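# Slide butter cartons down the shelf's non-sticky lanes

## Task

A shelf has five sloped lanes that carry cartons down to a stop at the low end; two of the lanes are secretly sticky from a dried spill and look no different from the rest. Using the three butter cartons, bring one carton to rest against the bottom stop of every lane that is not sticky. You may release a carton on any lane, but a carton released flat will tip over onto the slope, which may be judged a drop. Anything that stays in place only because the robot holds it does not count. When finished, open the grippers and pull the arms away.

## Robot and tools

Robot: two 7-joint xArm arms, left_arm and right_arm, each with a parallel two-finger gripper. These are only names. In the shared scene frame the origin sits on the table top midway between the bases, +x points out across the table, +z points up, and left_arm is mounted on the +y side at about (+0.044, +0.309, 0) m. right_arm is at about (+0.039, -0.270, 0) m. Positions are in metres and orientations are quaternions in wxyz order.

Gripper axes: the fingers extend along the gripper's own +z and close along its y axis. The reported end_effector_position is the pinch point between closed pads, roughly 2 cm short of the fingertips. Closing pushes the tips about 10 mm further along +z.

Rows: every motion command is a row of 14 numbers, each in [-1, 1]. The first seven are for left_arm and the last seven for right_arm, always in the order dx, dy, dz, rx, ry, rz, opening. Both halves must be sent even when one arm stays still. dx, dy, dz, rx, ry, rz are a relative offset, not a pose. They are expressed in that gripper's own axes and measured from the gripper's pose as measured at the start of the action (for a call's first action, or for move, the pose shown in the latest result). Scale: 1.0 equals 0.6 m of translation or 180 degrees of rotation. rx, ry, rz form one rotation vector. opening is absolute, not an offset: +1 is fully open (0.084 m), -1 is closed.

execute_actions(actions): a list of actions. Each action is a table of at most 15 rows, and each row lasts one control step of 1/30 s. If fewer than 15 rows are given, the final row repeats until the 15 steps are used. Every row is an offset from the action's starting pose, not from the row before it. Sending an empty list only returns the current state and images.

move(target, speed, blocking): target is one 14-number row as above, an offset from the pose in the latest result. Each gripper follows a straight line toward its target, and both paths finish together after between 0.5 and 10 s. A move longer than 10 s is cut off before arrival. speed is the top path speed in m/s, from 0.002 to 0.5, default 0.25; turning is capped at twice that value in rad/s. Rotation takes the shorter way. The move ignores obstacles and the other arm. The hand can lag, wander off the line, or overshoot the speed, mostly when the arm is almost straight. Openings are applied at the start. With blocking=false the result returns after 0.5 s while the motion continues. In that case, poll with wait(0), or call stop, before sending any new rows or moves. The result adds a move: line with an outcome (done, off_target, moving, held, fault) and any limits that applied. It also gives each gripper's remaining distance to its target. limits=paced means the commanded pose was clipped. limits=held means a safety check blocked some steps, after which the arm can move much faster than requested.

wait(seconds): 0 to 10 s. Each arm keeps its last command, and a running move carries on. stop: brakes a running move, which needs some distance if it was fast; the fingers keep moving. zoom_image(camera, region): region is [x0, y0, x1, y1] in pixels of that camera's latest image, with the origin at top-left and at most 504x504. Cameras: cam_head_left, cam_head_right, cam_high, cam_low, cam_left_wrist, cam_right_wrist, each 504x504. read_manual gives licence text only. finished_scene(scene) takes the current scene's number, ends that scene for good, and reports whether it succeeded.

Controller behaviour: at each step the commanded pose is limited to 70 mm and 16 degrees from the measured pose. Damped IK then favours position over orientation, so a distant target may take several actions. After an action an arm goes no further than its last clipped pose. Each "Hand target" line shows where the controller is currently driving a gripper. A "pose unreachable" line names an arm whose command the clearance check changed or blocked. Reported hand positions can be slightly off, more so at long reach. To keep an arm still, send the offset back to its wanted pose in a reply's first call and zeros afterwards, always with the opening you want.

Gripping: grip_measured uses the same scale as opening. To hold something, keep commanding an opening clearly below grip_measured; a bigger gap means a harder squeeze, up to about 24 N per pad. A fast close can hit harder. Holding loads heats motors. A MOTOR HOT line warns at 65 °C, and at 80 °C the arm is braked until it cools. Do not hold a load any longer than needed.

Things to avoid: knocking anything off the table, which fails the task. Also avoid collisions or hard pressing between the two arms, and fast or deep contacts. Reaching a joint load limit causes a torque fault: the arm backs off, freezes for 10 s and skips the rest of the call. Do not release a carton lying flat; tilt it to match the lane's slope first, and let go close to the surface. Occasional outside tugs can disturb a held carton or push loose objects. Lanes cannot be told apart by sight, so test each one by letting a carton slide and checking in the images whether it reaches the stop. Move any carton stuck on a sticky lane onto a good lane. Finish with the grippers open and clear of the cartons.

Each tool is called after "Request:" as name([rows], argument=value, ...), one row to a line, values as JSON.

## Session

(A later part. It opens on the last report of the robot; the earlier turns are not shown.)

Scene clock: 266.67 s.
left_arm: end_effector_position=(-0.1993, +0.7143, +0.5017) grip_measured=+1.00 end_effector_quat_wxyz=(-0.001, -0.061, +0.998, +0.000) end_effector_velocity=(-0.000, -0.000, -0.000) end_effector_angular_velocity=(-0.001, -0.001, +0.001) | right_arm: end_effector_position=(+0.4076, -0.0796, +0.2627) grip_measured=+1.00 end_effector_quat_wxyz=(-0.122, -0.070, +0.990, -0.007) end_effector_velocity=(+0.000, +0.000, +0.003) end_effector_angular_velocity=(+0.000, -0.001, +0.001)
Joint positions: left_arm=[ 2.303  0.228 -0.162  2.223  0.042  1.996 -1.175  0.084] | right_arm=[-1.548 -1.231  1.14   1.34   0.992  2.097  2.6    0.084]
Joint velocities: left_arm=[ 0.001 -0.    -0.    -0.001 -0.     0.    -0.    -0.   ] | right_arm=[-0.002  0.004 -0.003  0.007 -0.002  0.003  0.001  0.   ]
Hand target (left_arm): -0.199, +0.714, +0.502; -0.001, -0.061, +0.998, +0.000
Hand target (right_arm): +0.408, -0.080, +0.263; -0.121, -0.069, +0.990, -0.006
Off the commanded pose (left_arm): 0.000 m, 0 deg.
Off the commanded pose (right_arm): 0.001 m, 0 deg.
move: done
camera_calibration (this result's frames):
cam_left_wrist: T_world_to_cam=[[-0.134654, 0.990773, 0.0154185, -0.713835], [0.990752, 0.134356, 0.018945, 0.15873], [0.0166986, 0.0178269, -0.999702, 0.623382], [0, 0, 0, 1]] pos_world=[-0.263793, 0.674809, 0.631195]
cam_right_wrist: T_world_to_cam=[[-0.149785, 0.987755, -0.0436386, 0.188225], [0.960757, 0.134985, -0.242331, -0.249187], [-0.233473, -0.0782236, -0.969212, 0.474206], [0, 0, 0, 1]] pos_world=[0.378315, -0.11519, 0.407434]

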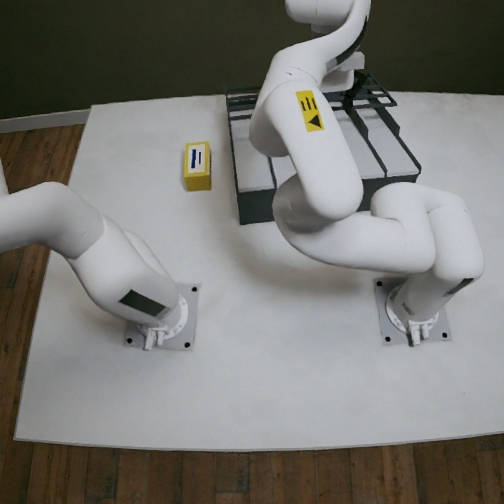

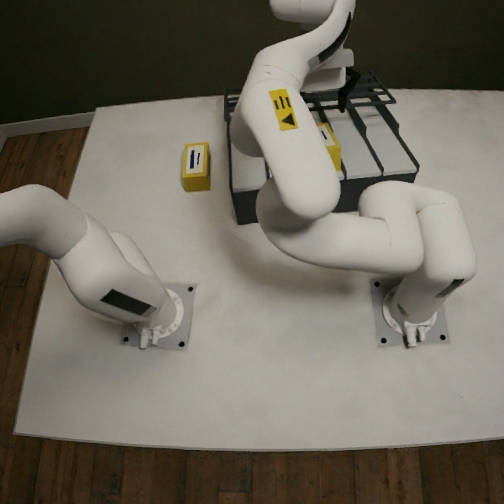

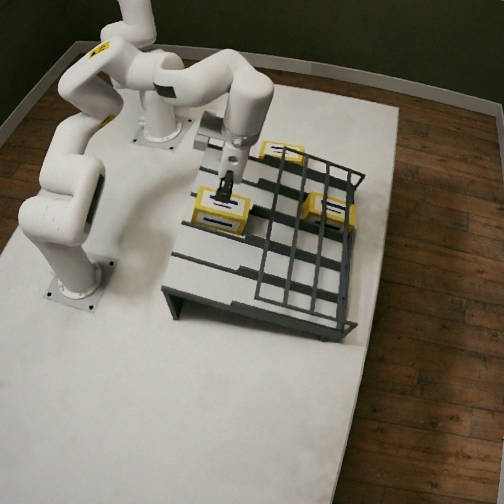

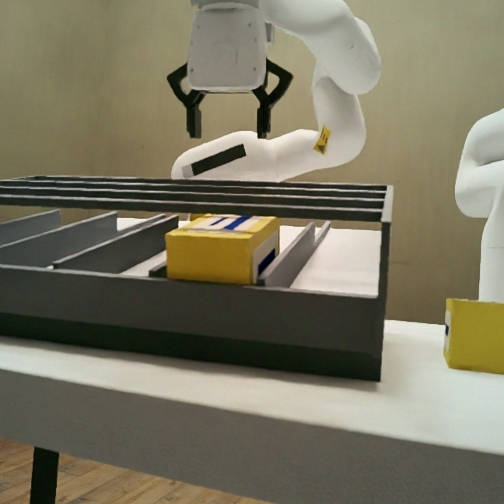

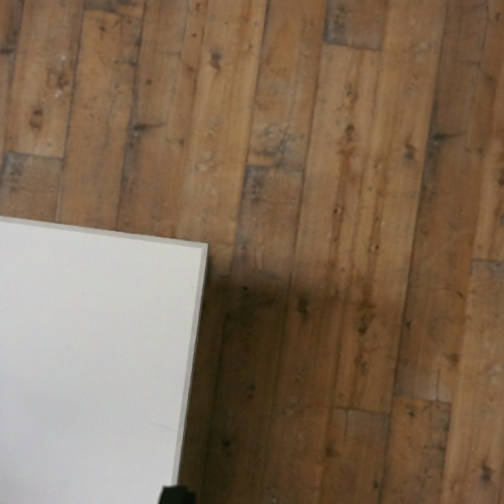

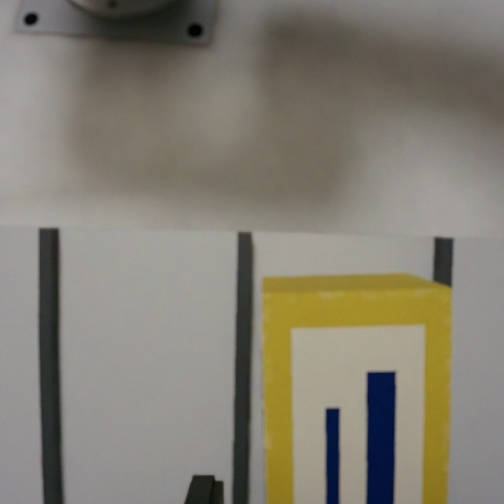

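Request:
move(target=[0,0,0,0,0,0,1,0,0,0.155,0,0,0,1], speed=0.1)

Request:
move(target=[0,0,0,0,0,0,1,0,0,0,0,0,0,0])

Request:
move(target=[0,0,0,0,0,0,1,0,0,-0.07,0,0,0,0], speed=0.08)

Request:
move(target=[0,0,0,0,0,0,1,0,-0.146,0,0,0,0,0], speed=0.1)

Request:
move(target=[0,0,0,0,0,0,1,0,0,0.072,0,0,0,0], speed=0.03)

Request:
move(target=[0,0,0,0,0,0,1,0,0,0,0,0,0,1])

Request:
move(target=[0,0,0,0,0,0,1,0,0,-0.15,0,0,0,1], speed=0.15)

Scene clock: 280.97 s.
left_arm: end_effector_position=(-0.1993, +0.7143, +0.5017) grip_measured=+1.00 end_effector_quat_wxyz=(-0.001, -0.061, +0.998, +0.000) end_effector_velocity=(-0.001, -0.001, -0.000) end_effector_angular_velocity=(-0.002, -0.000, +0.002) | right_arm: end_effector_position=(+0.3853, -0.0826, +0.1730) grip_measured=+1.00 end_effector_quat_wxyz=(-0.121, -0.069, +0.990, -0.007) end_effector_velocity=(-0.000, -0.000, -0.002) end_effector_angular_velocity=(-0.000, +0.002, -0.000)
Joint positions: left_arm=[ 2.303  0.228 -0.162  2.223  0.042  1.996 -1.175  0.084] | right_arm=[-1.426 -1.381  1.233  1.086  1.108  1.981  2.562  0.084]
Joint velocities: left_arm=[ 0.001 -0.    -0.    -0.001  0.001  0.    -0.    -0.   ] | right_arm=[ 0.001 -0.002  0.005 -0.003  0.003 -0.002  0.     0.   ]
Hand target (left_arm): -0.199, +0.714, +0.502; -0.001, -0.061, +0.998, +0.000
Hand target (right_arm): +0.385, -0.083, +0.173; -0.121, -0.069, +0.990, -0.007
Off the commanded pose (left_arm): 0.000 m, 0 deg.
Off the commanded pose (right_arm): 0.001 m, 0 deg.
move: done
camera_calibration (this result's frames):
cam_left_wrist: T_world_to_cam=[[-0.134654, 0.990773, 0.0154184, -0.713835], [0.990752, 0.134356, 0.018945, 0.15873], [0.0166986, 0.0178269, -0.999702, 0.623382], [0, 0, 0, 1]] pos_world=[-0.263793, 0.674809, 0.631195]
cam_right_wrist: T_world_to_cam=[[-0.149276, 0.987803, -0.0442877, 0.183887], [0.961051, 0.134406, -0.241486, -0.249431], [-0.232588, -0.0786108, -0.969393, 0.381504], [0, 0, 0, 1]] pos_world=[0.355899, -0.118128, 0.317737]

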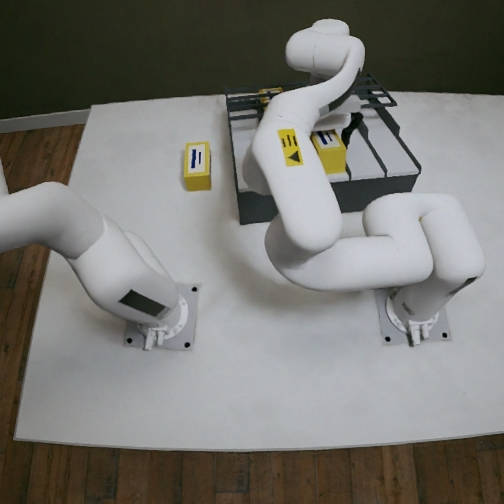

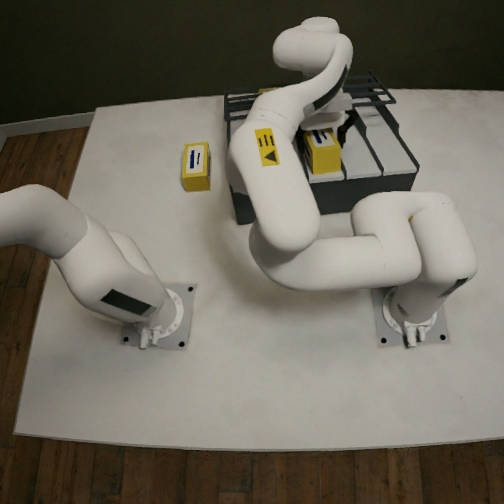

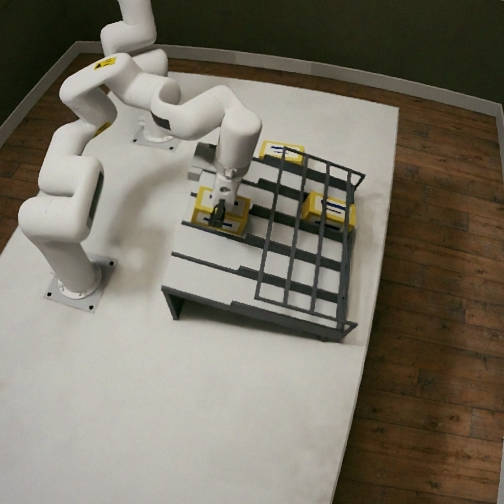

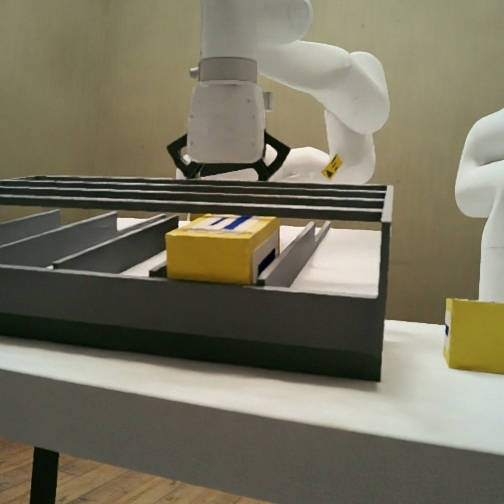

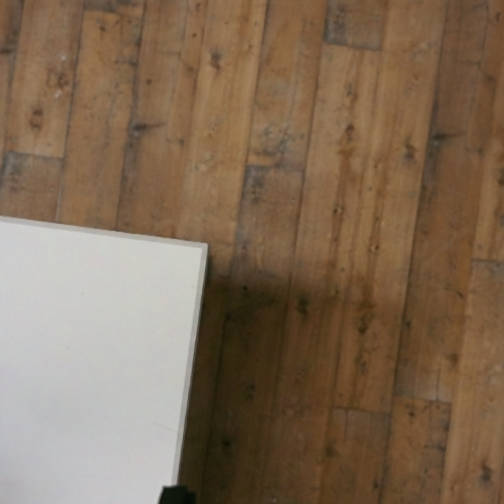

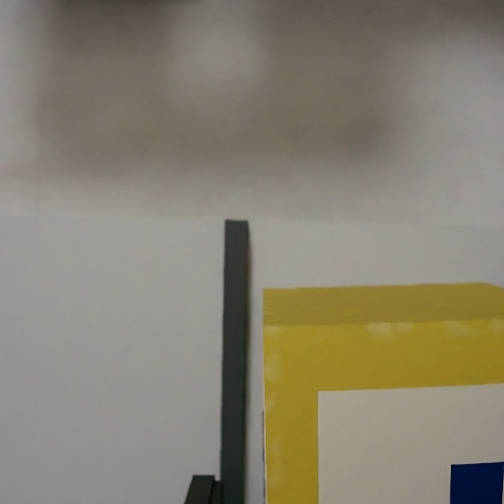

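Scene clock: 281.47 s.
left_arm: end_effector_position=(-0.1993, +0.7143, +0.5017) grip_measured=+1.00 end_effector_quat_wxyz=(-0.001, -0.061, +0.998, +0.000) end_effector_velocity=(+0.000, +0.000, +0.000) end_effector_angular_velocity=(+0.001, -0.000, -0.000) | right_arm: end_effector_position=(+0.3854, -0.0824, +0.1731) grip_measured=+0.47 end_effector_quat_wxyz=(-0.121, -0.070, +0.990, -0.007) end_effector_velocity=(-0.000, +0.001, -0.000) end_effector_angular_velocity=(+0.000, +0.002, +0.001)
Joint positions: left_arm=[ 2.303  0.228 -0.162  2.223  0.042  1.996 -1.175  0.084] | right_arm=[-1.426 -1.381  1.233  1.086  1.108  1.981  2.562  0.064]
Joint velocities: left_arm=[-0.     0.     0.     0.    -0.001 -0.    -0.     0.   ] | right_arm=[ 0.    -0.     0.001  0.001  0.001  0.001 -0.     0.   ]
Hand target (left_arm): -0.199, +0.714, +0.502; -0.001, -0.061, +0.998, +0.000
Hand target (right_arm): +0.385, -0.083, +0.173; -0.121, -0.069, +0.990, -0.007
Off the commanded pose (left_arm): 0.000 m, 0 deg.
Off the commanded pose (right_arm): 0.000 m, 0 deg.
move: done
camera_calibration (this result's frames):
cam_left_wrist: T_world_to_cam=[[-0.134654, 0.990773, 0.0154185, -0.713835], [0.990752, 0.134356, 0.0189449, 0.15873], [0.0166985, 0.0178269, -0.999702, 0.623382], [0, 0, 0, 1]] pos_world=[-0.263793, 0.674809, 0.631195]
cam_right_wrist: T_world_to_cam=[[-0.149677, 0.987757, -0.0439548, 0.183799], [0.961071, 0.134904, -0.241128, -0.249524], [-0.232246, -0.0783351, -0.969497, 0.381553], [0, 0, 0, 1]] pos_world=[0.355935, -0.117998, 0.317827]

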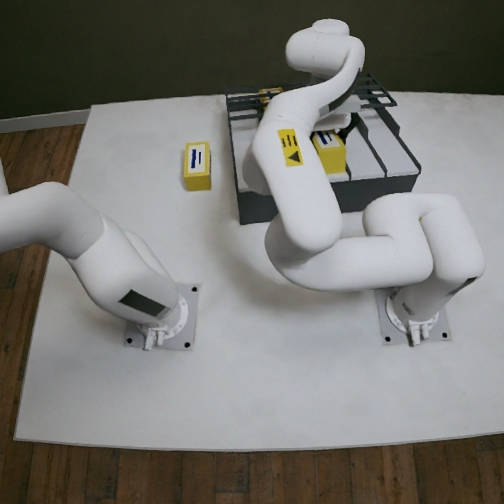

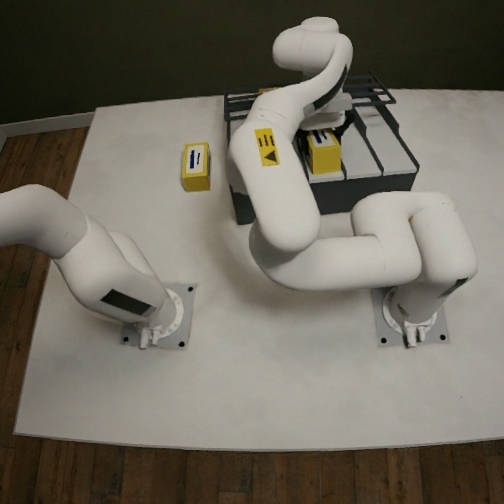

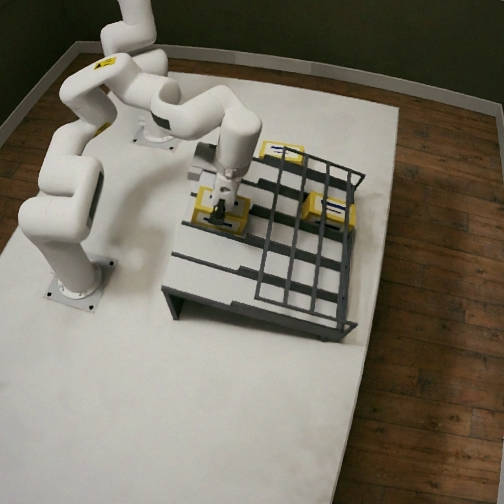

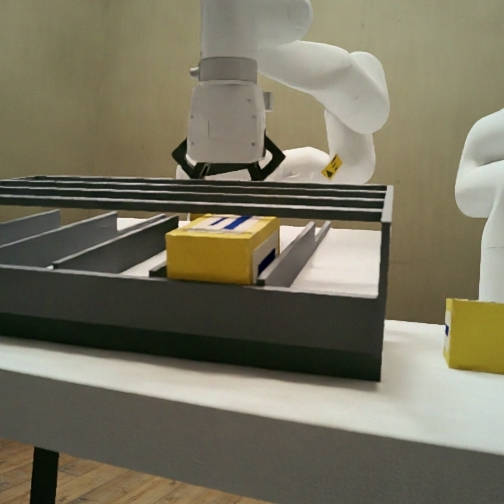

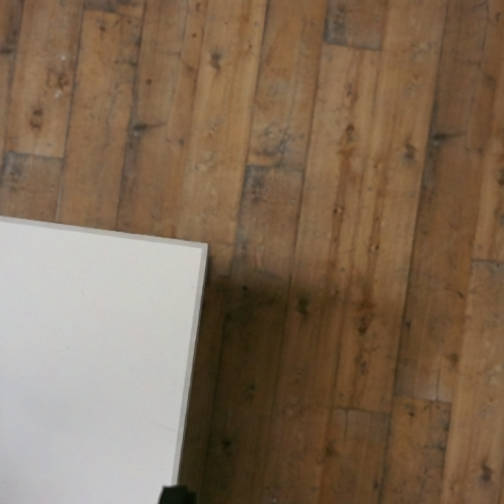

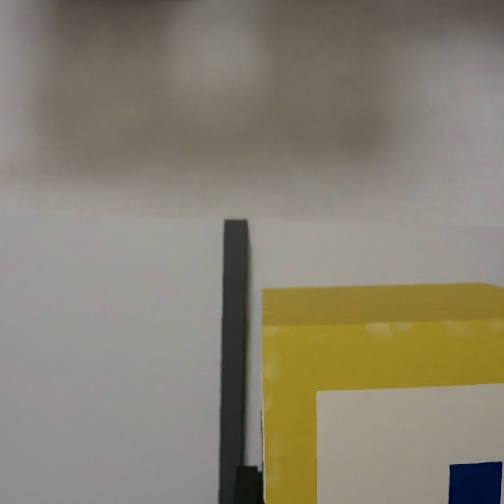

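Scene clock: 282.33 s.
left_arm: end_effector_position=(-0.1993, +0.7143, +0.5017) grip_measured=+1.00 end_effector_quat_wxyz=(-0.001, -0.061, +0.998, +0.000) end_effector_velocity=(+0.000, +0.000, -0.000) end_effector_angular_velocity=(-0.000, -0.000, -0.000) | right_arm: end_effector_position=(+0.3953, -0.0810, +0.2134) grip_measured=+0.47 end_effector_quat_wxyz=(-0.121, -0.070, +0.990, -0.007) end_effector_velocity=(+0.001, +0.000, +0.003) end_effector_angular_velocity=(+0.001, -0.003, +0.000)
Joint positions: left_arm=[ 2.303  0.228 -0.162  2.223  0.042  1.996 -1.175  0.084] | right_arm=[-1.478 -1.317  1.183  1.191  1.05   2.032  2.575  0.064]
Joint velocities: left_arm=[-0. -0.  0. -0.  0.  0.  0.  0.] | right_arm=[-0.001  0.003 -0.004  0.004 -0.002  0.001  0.001  0.   ]
Hand target (left_arm): -0.199, +0.714, +0.502; -0.001, -0.061, +0.998, +0.000
Hand target (right_arm): +0.395, -0.081, +0.214; -0.121, -0.070, +0.990, -0.007
Off the commanded pose (left_arm): 0.000 m, 0 deg.
Off the commanded pose (right_arm): 0.000 m, 0 deg.
move: done
camera_calibration (this result's frames):
cam_left_wrist: T_world_to_cam=[[-0.134654, 0.990773, 0.0154185, -0.713835], [0.990752, 0.134356, 0.0189448, 0.15873], [0.0166984, 0.0178269, -0.999702, 0.623382], [0, 0, 0, 1]] pos_world=[-0.263793, 0.674809, 0.631195]
cam_right_wrist: T_world_to_cam=[[-0.149964, 0.987726, -0.0436913, 0.185754], [0.960849, 0.135184, -0.241858, -0.249271], [-0.232983, -0.0782505, -0.969328, 0.423311], [0, 0, 0, 1]] pos_world=[0.365993, -0.116652, 0.358155]

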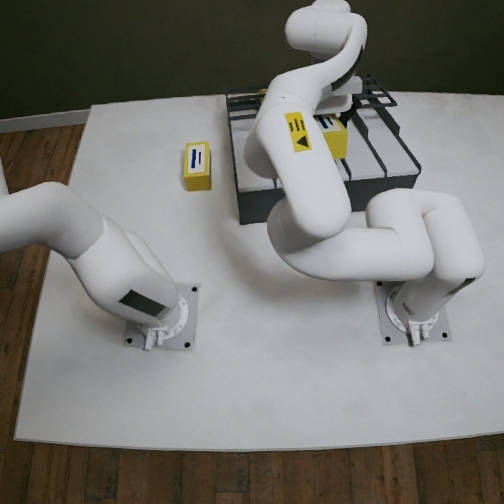

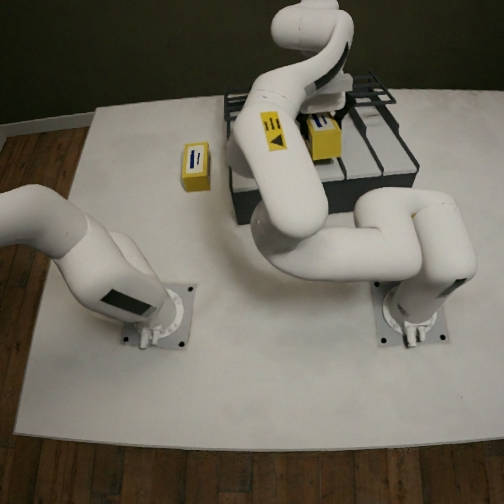

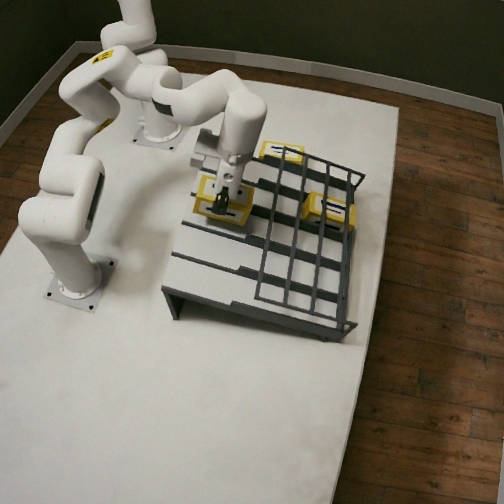

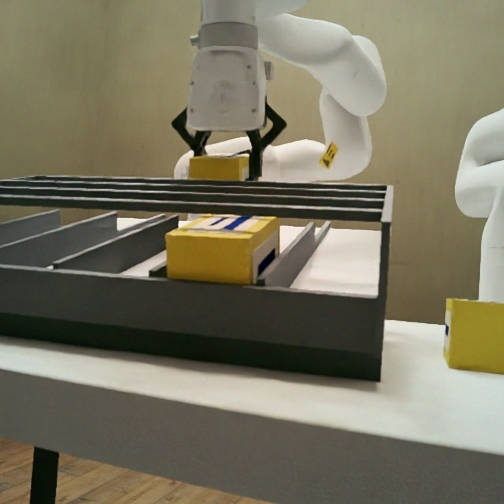

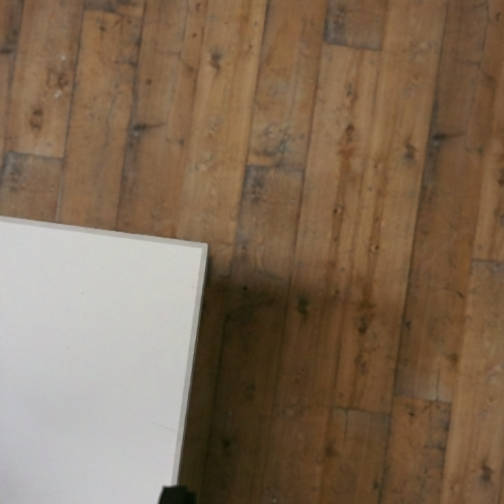

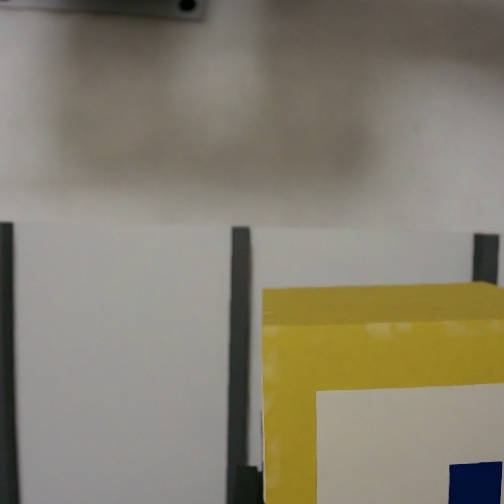

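Scene clock: 283.57 s.
left_arm: end_effector_position=(-0.1993, +0.7143, +0.5017) grip_measured=+1.00 end_effector_quat_wxyz=(-0.001, -0.061, +0.998, +0.000) end_effector_velocity=(+0.000, +0.000, +0.000) end_effector_angular_velocity=(+0.000, +0.000, -0.000) | right_arm: end_effector_position=(+0.4077, -0.1672, +0.2128) grip_measured=+0.47 end_effector_quat_wxyz=(-0.122, -0.070, +0.990, -0.007) end_effector_velocity=(+0.001, -0.002, +0.000) end_effector_angular_velocity=(-0.000, -0.001, +0.000)
Joint positions: left_arm=[ 2.303  0.228 -0.162  2.223  0.042  1.996 -1.175  0.084] | right_arm=[-1.598 -1.285  1.183  1.12   0.968  1.96   2.376  0.064]
Joint velocities: left_arm=[-0.  0.  0.  0. -0.  0.  0.  0.] | right_arm=[-0.004  0.001  0.    -0.001 -0.001 -0.003 -0.004 -0.   ]
Hand target (left_arm): -0.199, +0.714, +0.502; -0.001, -0.061, +0.998, +0.000
Hand target (right_arm): +0.408, -0.168, +0.213; -0.122, -0.070, +0.990, -0.007
Off the commanded pose (left_arm): 0.000 m, 0 deg.
Off the commanded pose (right_arm): 0.001 m, 0 deg.
move: done
camera_calibration (this result's frames):
cam_left_wrist: T_world_to_cam=[[-0.134654, 0.990773, 0.0154186, -0.713835], [0.990752, 0.134356, 0.0189448, 0.15873], [0.0166984, 0.0178271, -0.999702, 0.623382], [0, 0, 0, 1]] pos_world=[-0.263793, 0.674809, 0.631195]
cam_right_wrist: T_world_to_cam=[[-0.151122, 0.987549, -0.0436903, 0.273148], [0.960492, 0.136245, -0.242679, -0.249181], [-0.233704, -0.0786382, -0.969122, 0.418991], [0, 0, 0, 1]] pos_world=[0.378534, -0.202849, 0.357517]

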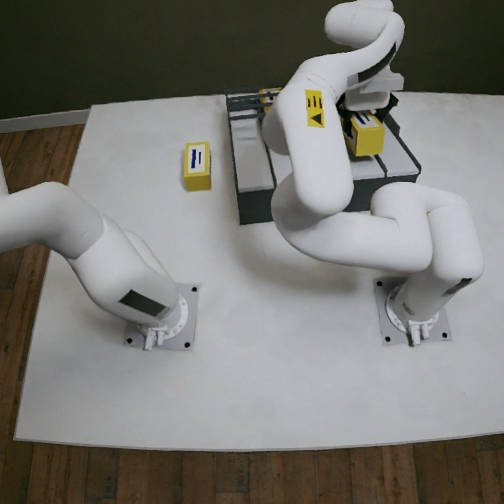

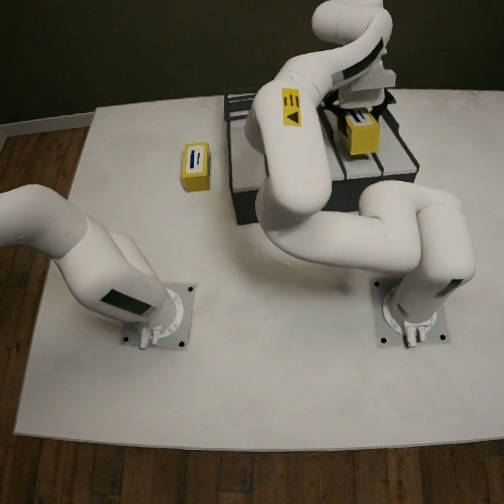

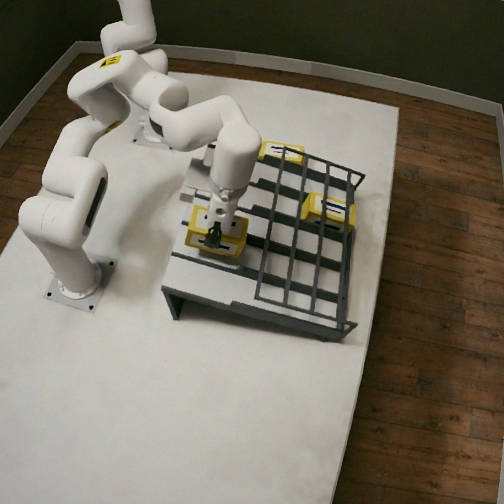

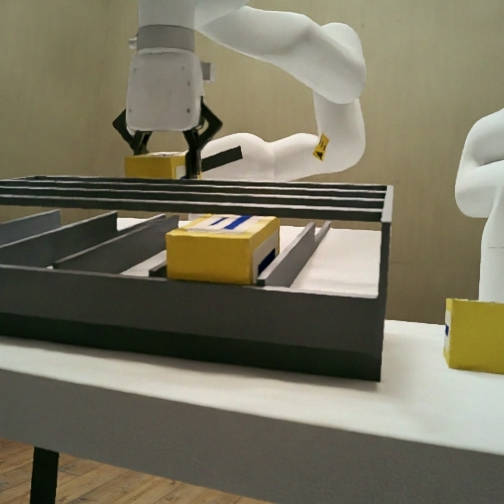

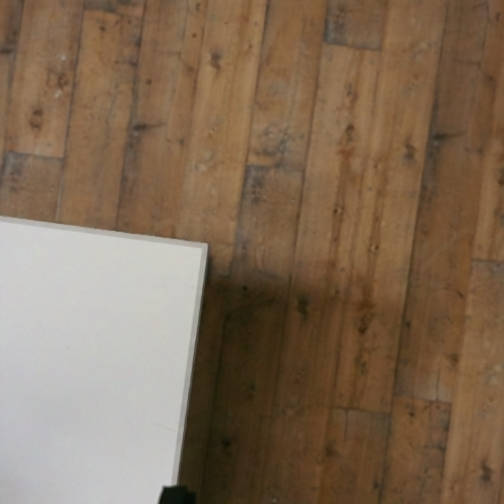

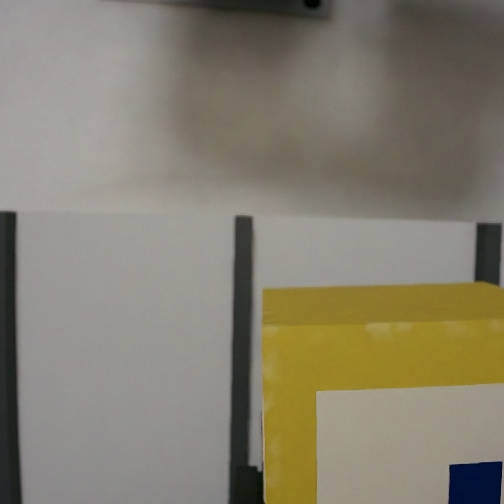

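Scene clock: 285.27 s.
left_arm: end_effector_position=(-0.1993, +0.7143, +0.5017) grip_measured=+1.00 end_effector_quat_wxyz=(-0.001, -0.061, +0.998, +0.000) end_effector_velocity=(+0.000, -0.000, -0.001) end_effector_angular_velocity=(-0.001, -0.001, -0.000) | right_arm: end_effector_position=(+0.3978, -0.1686, +0.1719) grip_measured=+0.47 end_effector_quat_wxyz=(-0.121, -0.070, +0.990, -0.007) end_effector_velocity=(-0.000, -0.001, -0.001) end_effector_angular_velocity=(+0.002, +0.002, -0.002)
Joint positions: left_arm=[ 2.303  0.228 -0.162  2.223  0.042  1.996 -1.175  0.084] | right_arm=[-1.55  -1.346  1.237  1.012  1.031  1.902  2.361  0.064]
Joint velocities: left_arm=[ 0.    -0.     0.    -0.002 -0.001 -0.     0.     0.   ] | right_arm=[-0.001 -0.001  0.002 -0.003  0.002  0.    -0.001  0.   ]
Hand target (left_arm): -0.199, +0.714, +0.502; -0.001, -0.061, +0.998, +0.000
Hand target (right_arm): +0.397, -0.169, +0.171; -0.122, -0.070, +0.990, -0.007
Off the commanded pose (left_arm): 0.000 m, 0 deg.
Off the commanded pose (right_arm): 0.001 m, 0 deg.
move: done
camera_calibration (this result's frames):
cam_left_wrist: T_world_to_cam=[[-0.134654, 0.990773, 0.0154184, -0.713835], [0.990752, 0.134356, 0.0189449, 0.158731], [0.0166985, 0.0178268, -0.999702, 0.623382], [0, 0, 0, 1]] pos_world=[-0.263793, 0.674809, 0.631195]
cam_right_wrist: T_world_to_cam=[[-0.151186, 0.987509, -0.0443805, 0.271331], [0.961075, 0.13634, -0.240303, -0.249975], [-0.23125, -0.0789835, -0.969683, 0.376065], [0, 0, 0, 1]] pos_world=[0.368232, -0.204157, 0.316636]

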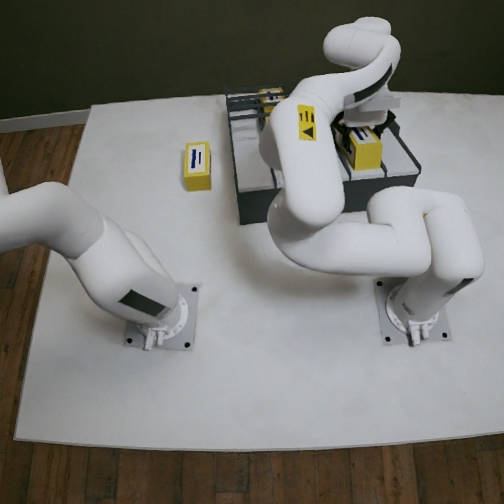

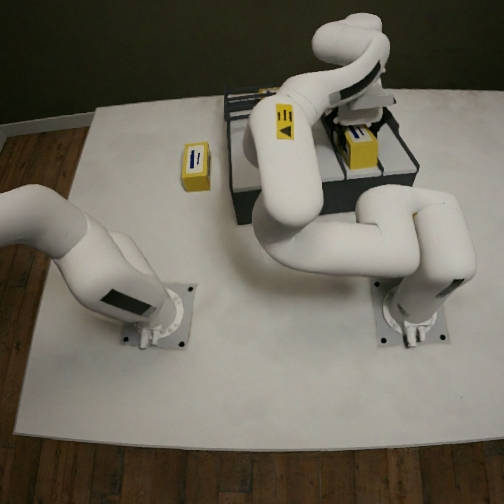

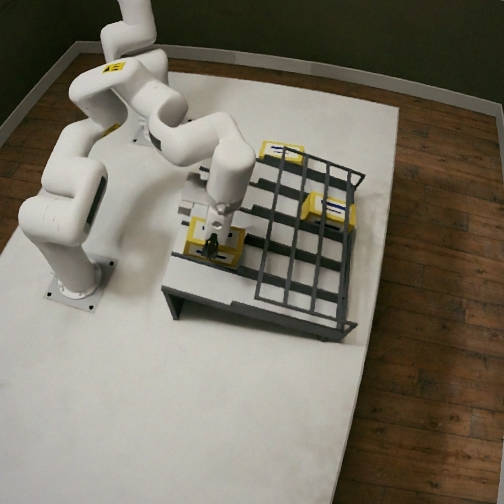

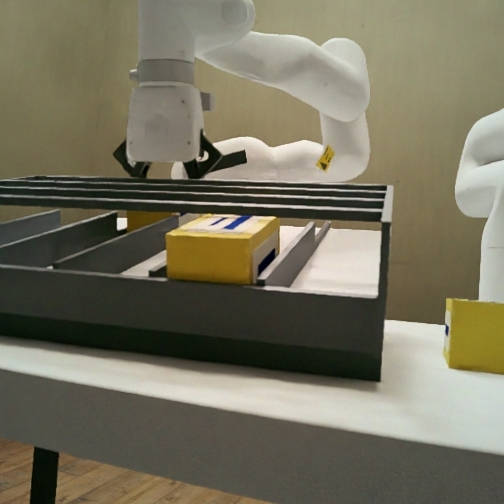

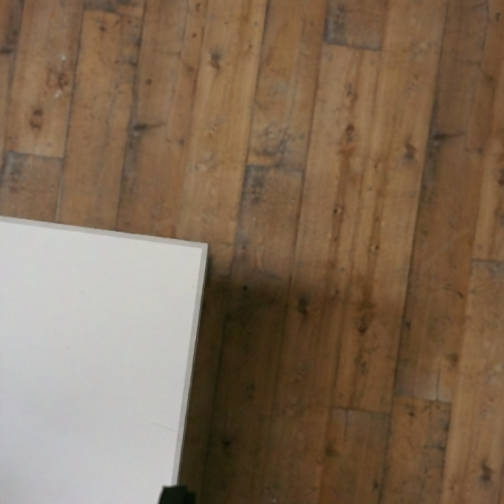

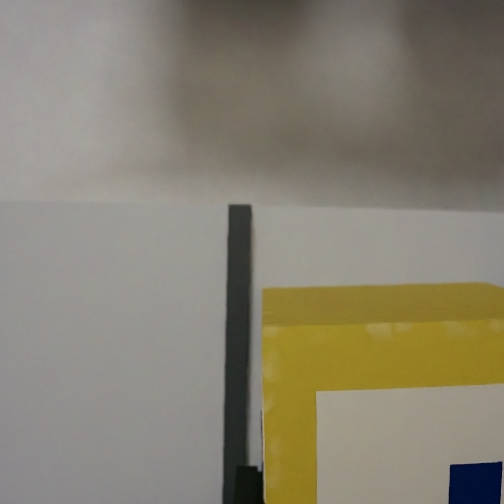

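Scene clock: 285.77 s.
left_arm: end_effector_position=(-0.1993, +0.7143, +0.5017) grip_measured=+1.00 end_effector_quat_wxyz=(-0.001, -0.061, +0.998, +0.000) end_effector_velocity=(+0.000, -0.000, -0.000) end_effector_angular_velocity=(-0.000, -0.000, -0.000) | right_arm: end_effector_position=(+0.3977, -0.1686, +0.1719) grip_measured=+1.00 end_effector_quat_wxyz=(-0.121, -0.070, +0.990, -0.007) end_effector_velocity=(-0.000, -0.000, +0.001) end_effector_angular_velocity=(-0.001, +0.001, -0.001)
Joint positions: left_arm=[ 2.303  0.228 -0.162  2.223  0.042  1.996 -1.175  0.084] | right_arm=[-1.55  -1.346  1.237  1.012  1.031  1.902  2.361  0.084]
Joint velocities: left_arm=[-0. -0.  0. -0. -0.  0. -0.  0.] | right_arm=[-0.001  0.    -0.001  0.001 -0.002  0.001  0.001 -0.   ]
Hand target (left_arm): -0.199, +0.714, +0.502; -0.001, -0.061, +0.998, +0.000
Hand target (right_arm): +0.398, -0.169, +0.172; -0.121, -0.070, +0.990, -0.007
Off the commanded pose (left_arm): 0.000 m, 0 deg.
Off the commanded pose (right_arm): 0.000 m, 0 deg.
move: done
camera_calibration (this result's frames):
cam_left_wrist: T_world_to_cam=[[-0.134654, 0.990773, 0.0154185, -0.713835], [0.990752, 0.134356, 0.018945, 0.158731], [0.0166986, 0.0178269, -0.999702, 0.623382], [0, 0, 0, 1]] pos_world=[-0.263793, 0.674809, 0.631195]
cam_right_wrist: T_world_to_cam=[[-0.151173, 0.98751, -0.044385, 0.27133], [0.961066, 0.136322, -0.240351, -0.249958], [-0.231298, -0.0789913, -0.969671, 0.376065], [0, 0, 0, 1]] pos_world=[0.368227, -0.204161, 0.316625]

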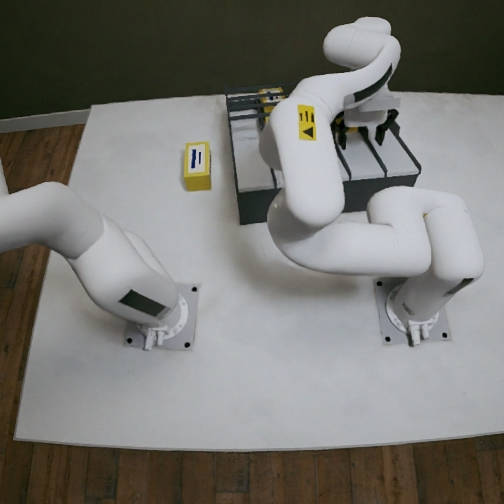

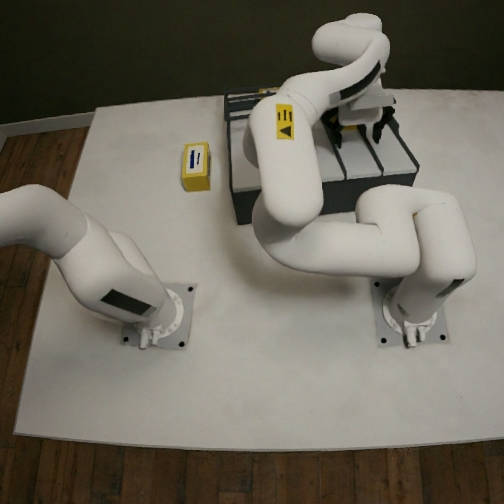

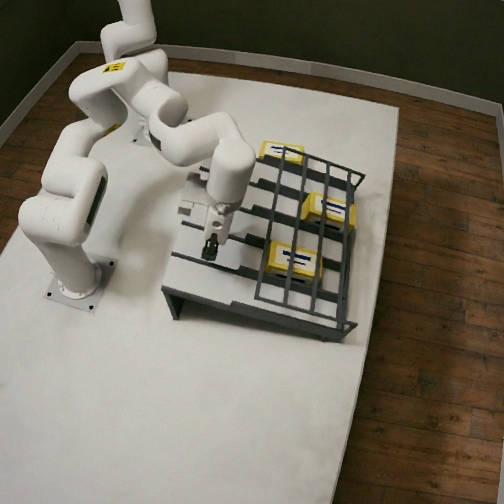

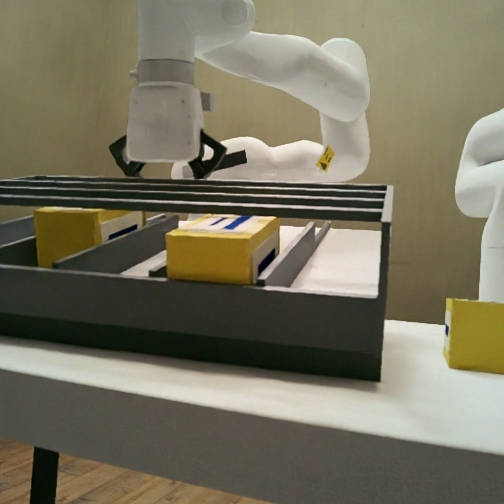

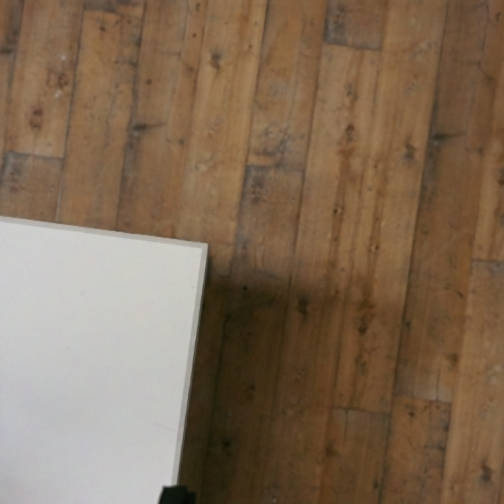

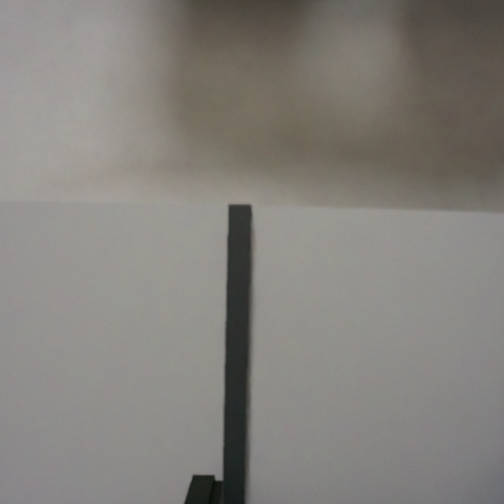

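Scene clock: 286.77 s.
left_arm: end_effector_position=(-0.1993, +0.7143, +0.5017) grip_measured=+1.00 end_effector_quat_wxyz=(-0.001, -0.061, +0.998, +0.000) end_effector_velocity=(+0.000, +0.000, +0.000) end_effector_angular_velocity=(+0.000, +0.001, +0.000) | right_arm: end_effector_position=(+0.4191, -0.1656, +0.2587) grip_measured=+1.00 end_effector_quat_wxyz=(-0.121, -0.071, +0.990, -0.007) end_effector_velocity=(+0.001, -0.000, +0.003) end_effector_angular_velocity=(+0.001, -0.003, -0.001)
Joint positions: left_arm=[ 2.303  0.228 -0.162  2.223  0.042  1.996 -1.175  0.084] | right_arm=[-1.656 -1.21   1.139  1.256  0.911  2.024  2.399  0.084]
Joint velocities: left_arm=[-0.     0.     0.     0.001  0.    -0.    -0.     0.   ] | right_arm=[-0.003  0.005 -0.005  0.006 -0.002  0.003  0.001  0.   ]
Hand target (left_arm): -0.199, +0.714, +0.502; -0.001, -0.061, +0.998, +0.000
Hand target (right_arm): +0.419, -0.166, +0.259; -0.121, -0.070, +0.990, -0.007
Off the commanded pose (left_arm): 0.000 m, 0 deg.
Off the commanded pose (right_arm): 0.001 m, 0 deg.
move: done
camera_calibration (this result's frames):
cam_left_wrist: T_world_to_cam=[[-0.134653, 0.990773, 0.0154184, -0.713835], [0.990752, 0.134356, 0.018945, 0.158731], [0.0166987, 0.0178268, -0.999702, 0.623382], [0, 0, 0, 1]] pos_world=[-0.263793, 0.674809, 0.631195]
cam_right_wrist: T_world_to_cam=[[-0.151729, 0.987458, -0.0436398, 0.275506], [0.960762, 0.136968, -0.241196, -0.249638], [-0.232194, -0.078524, -0.969495, 0.465764], [0, 0, 0, 1]] pos_world=[0.389792, -0.201285, 0.403367]

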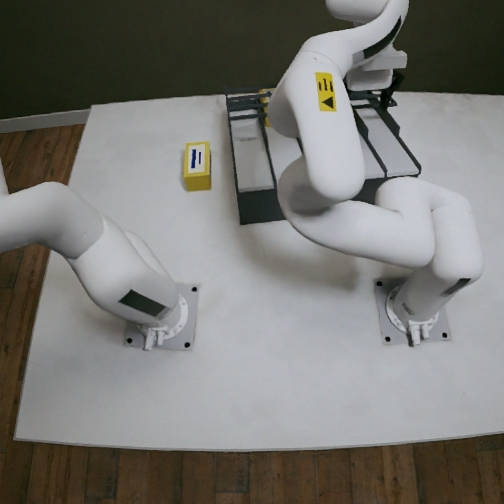

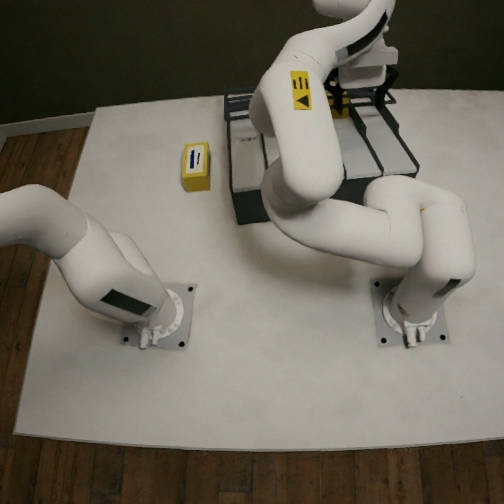

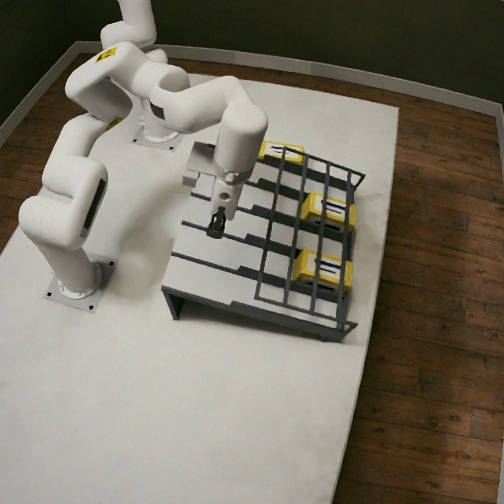

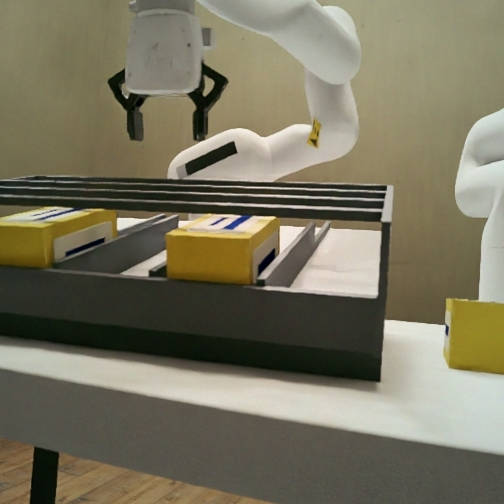

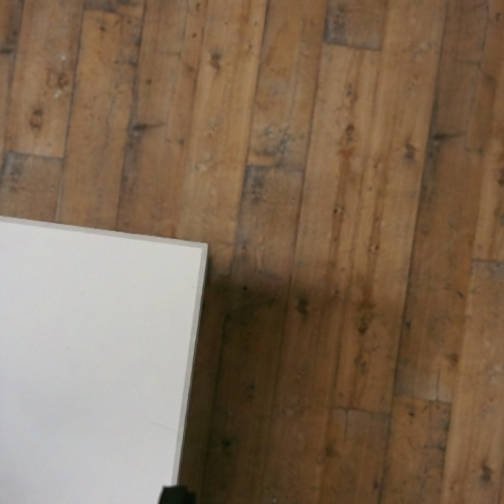

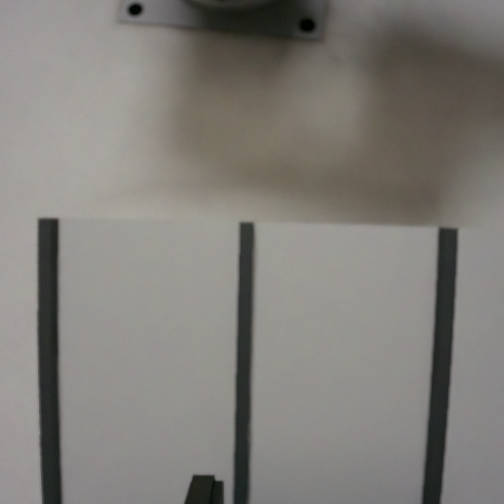

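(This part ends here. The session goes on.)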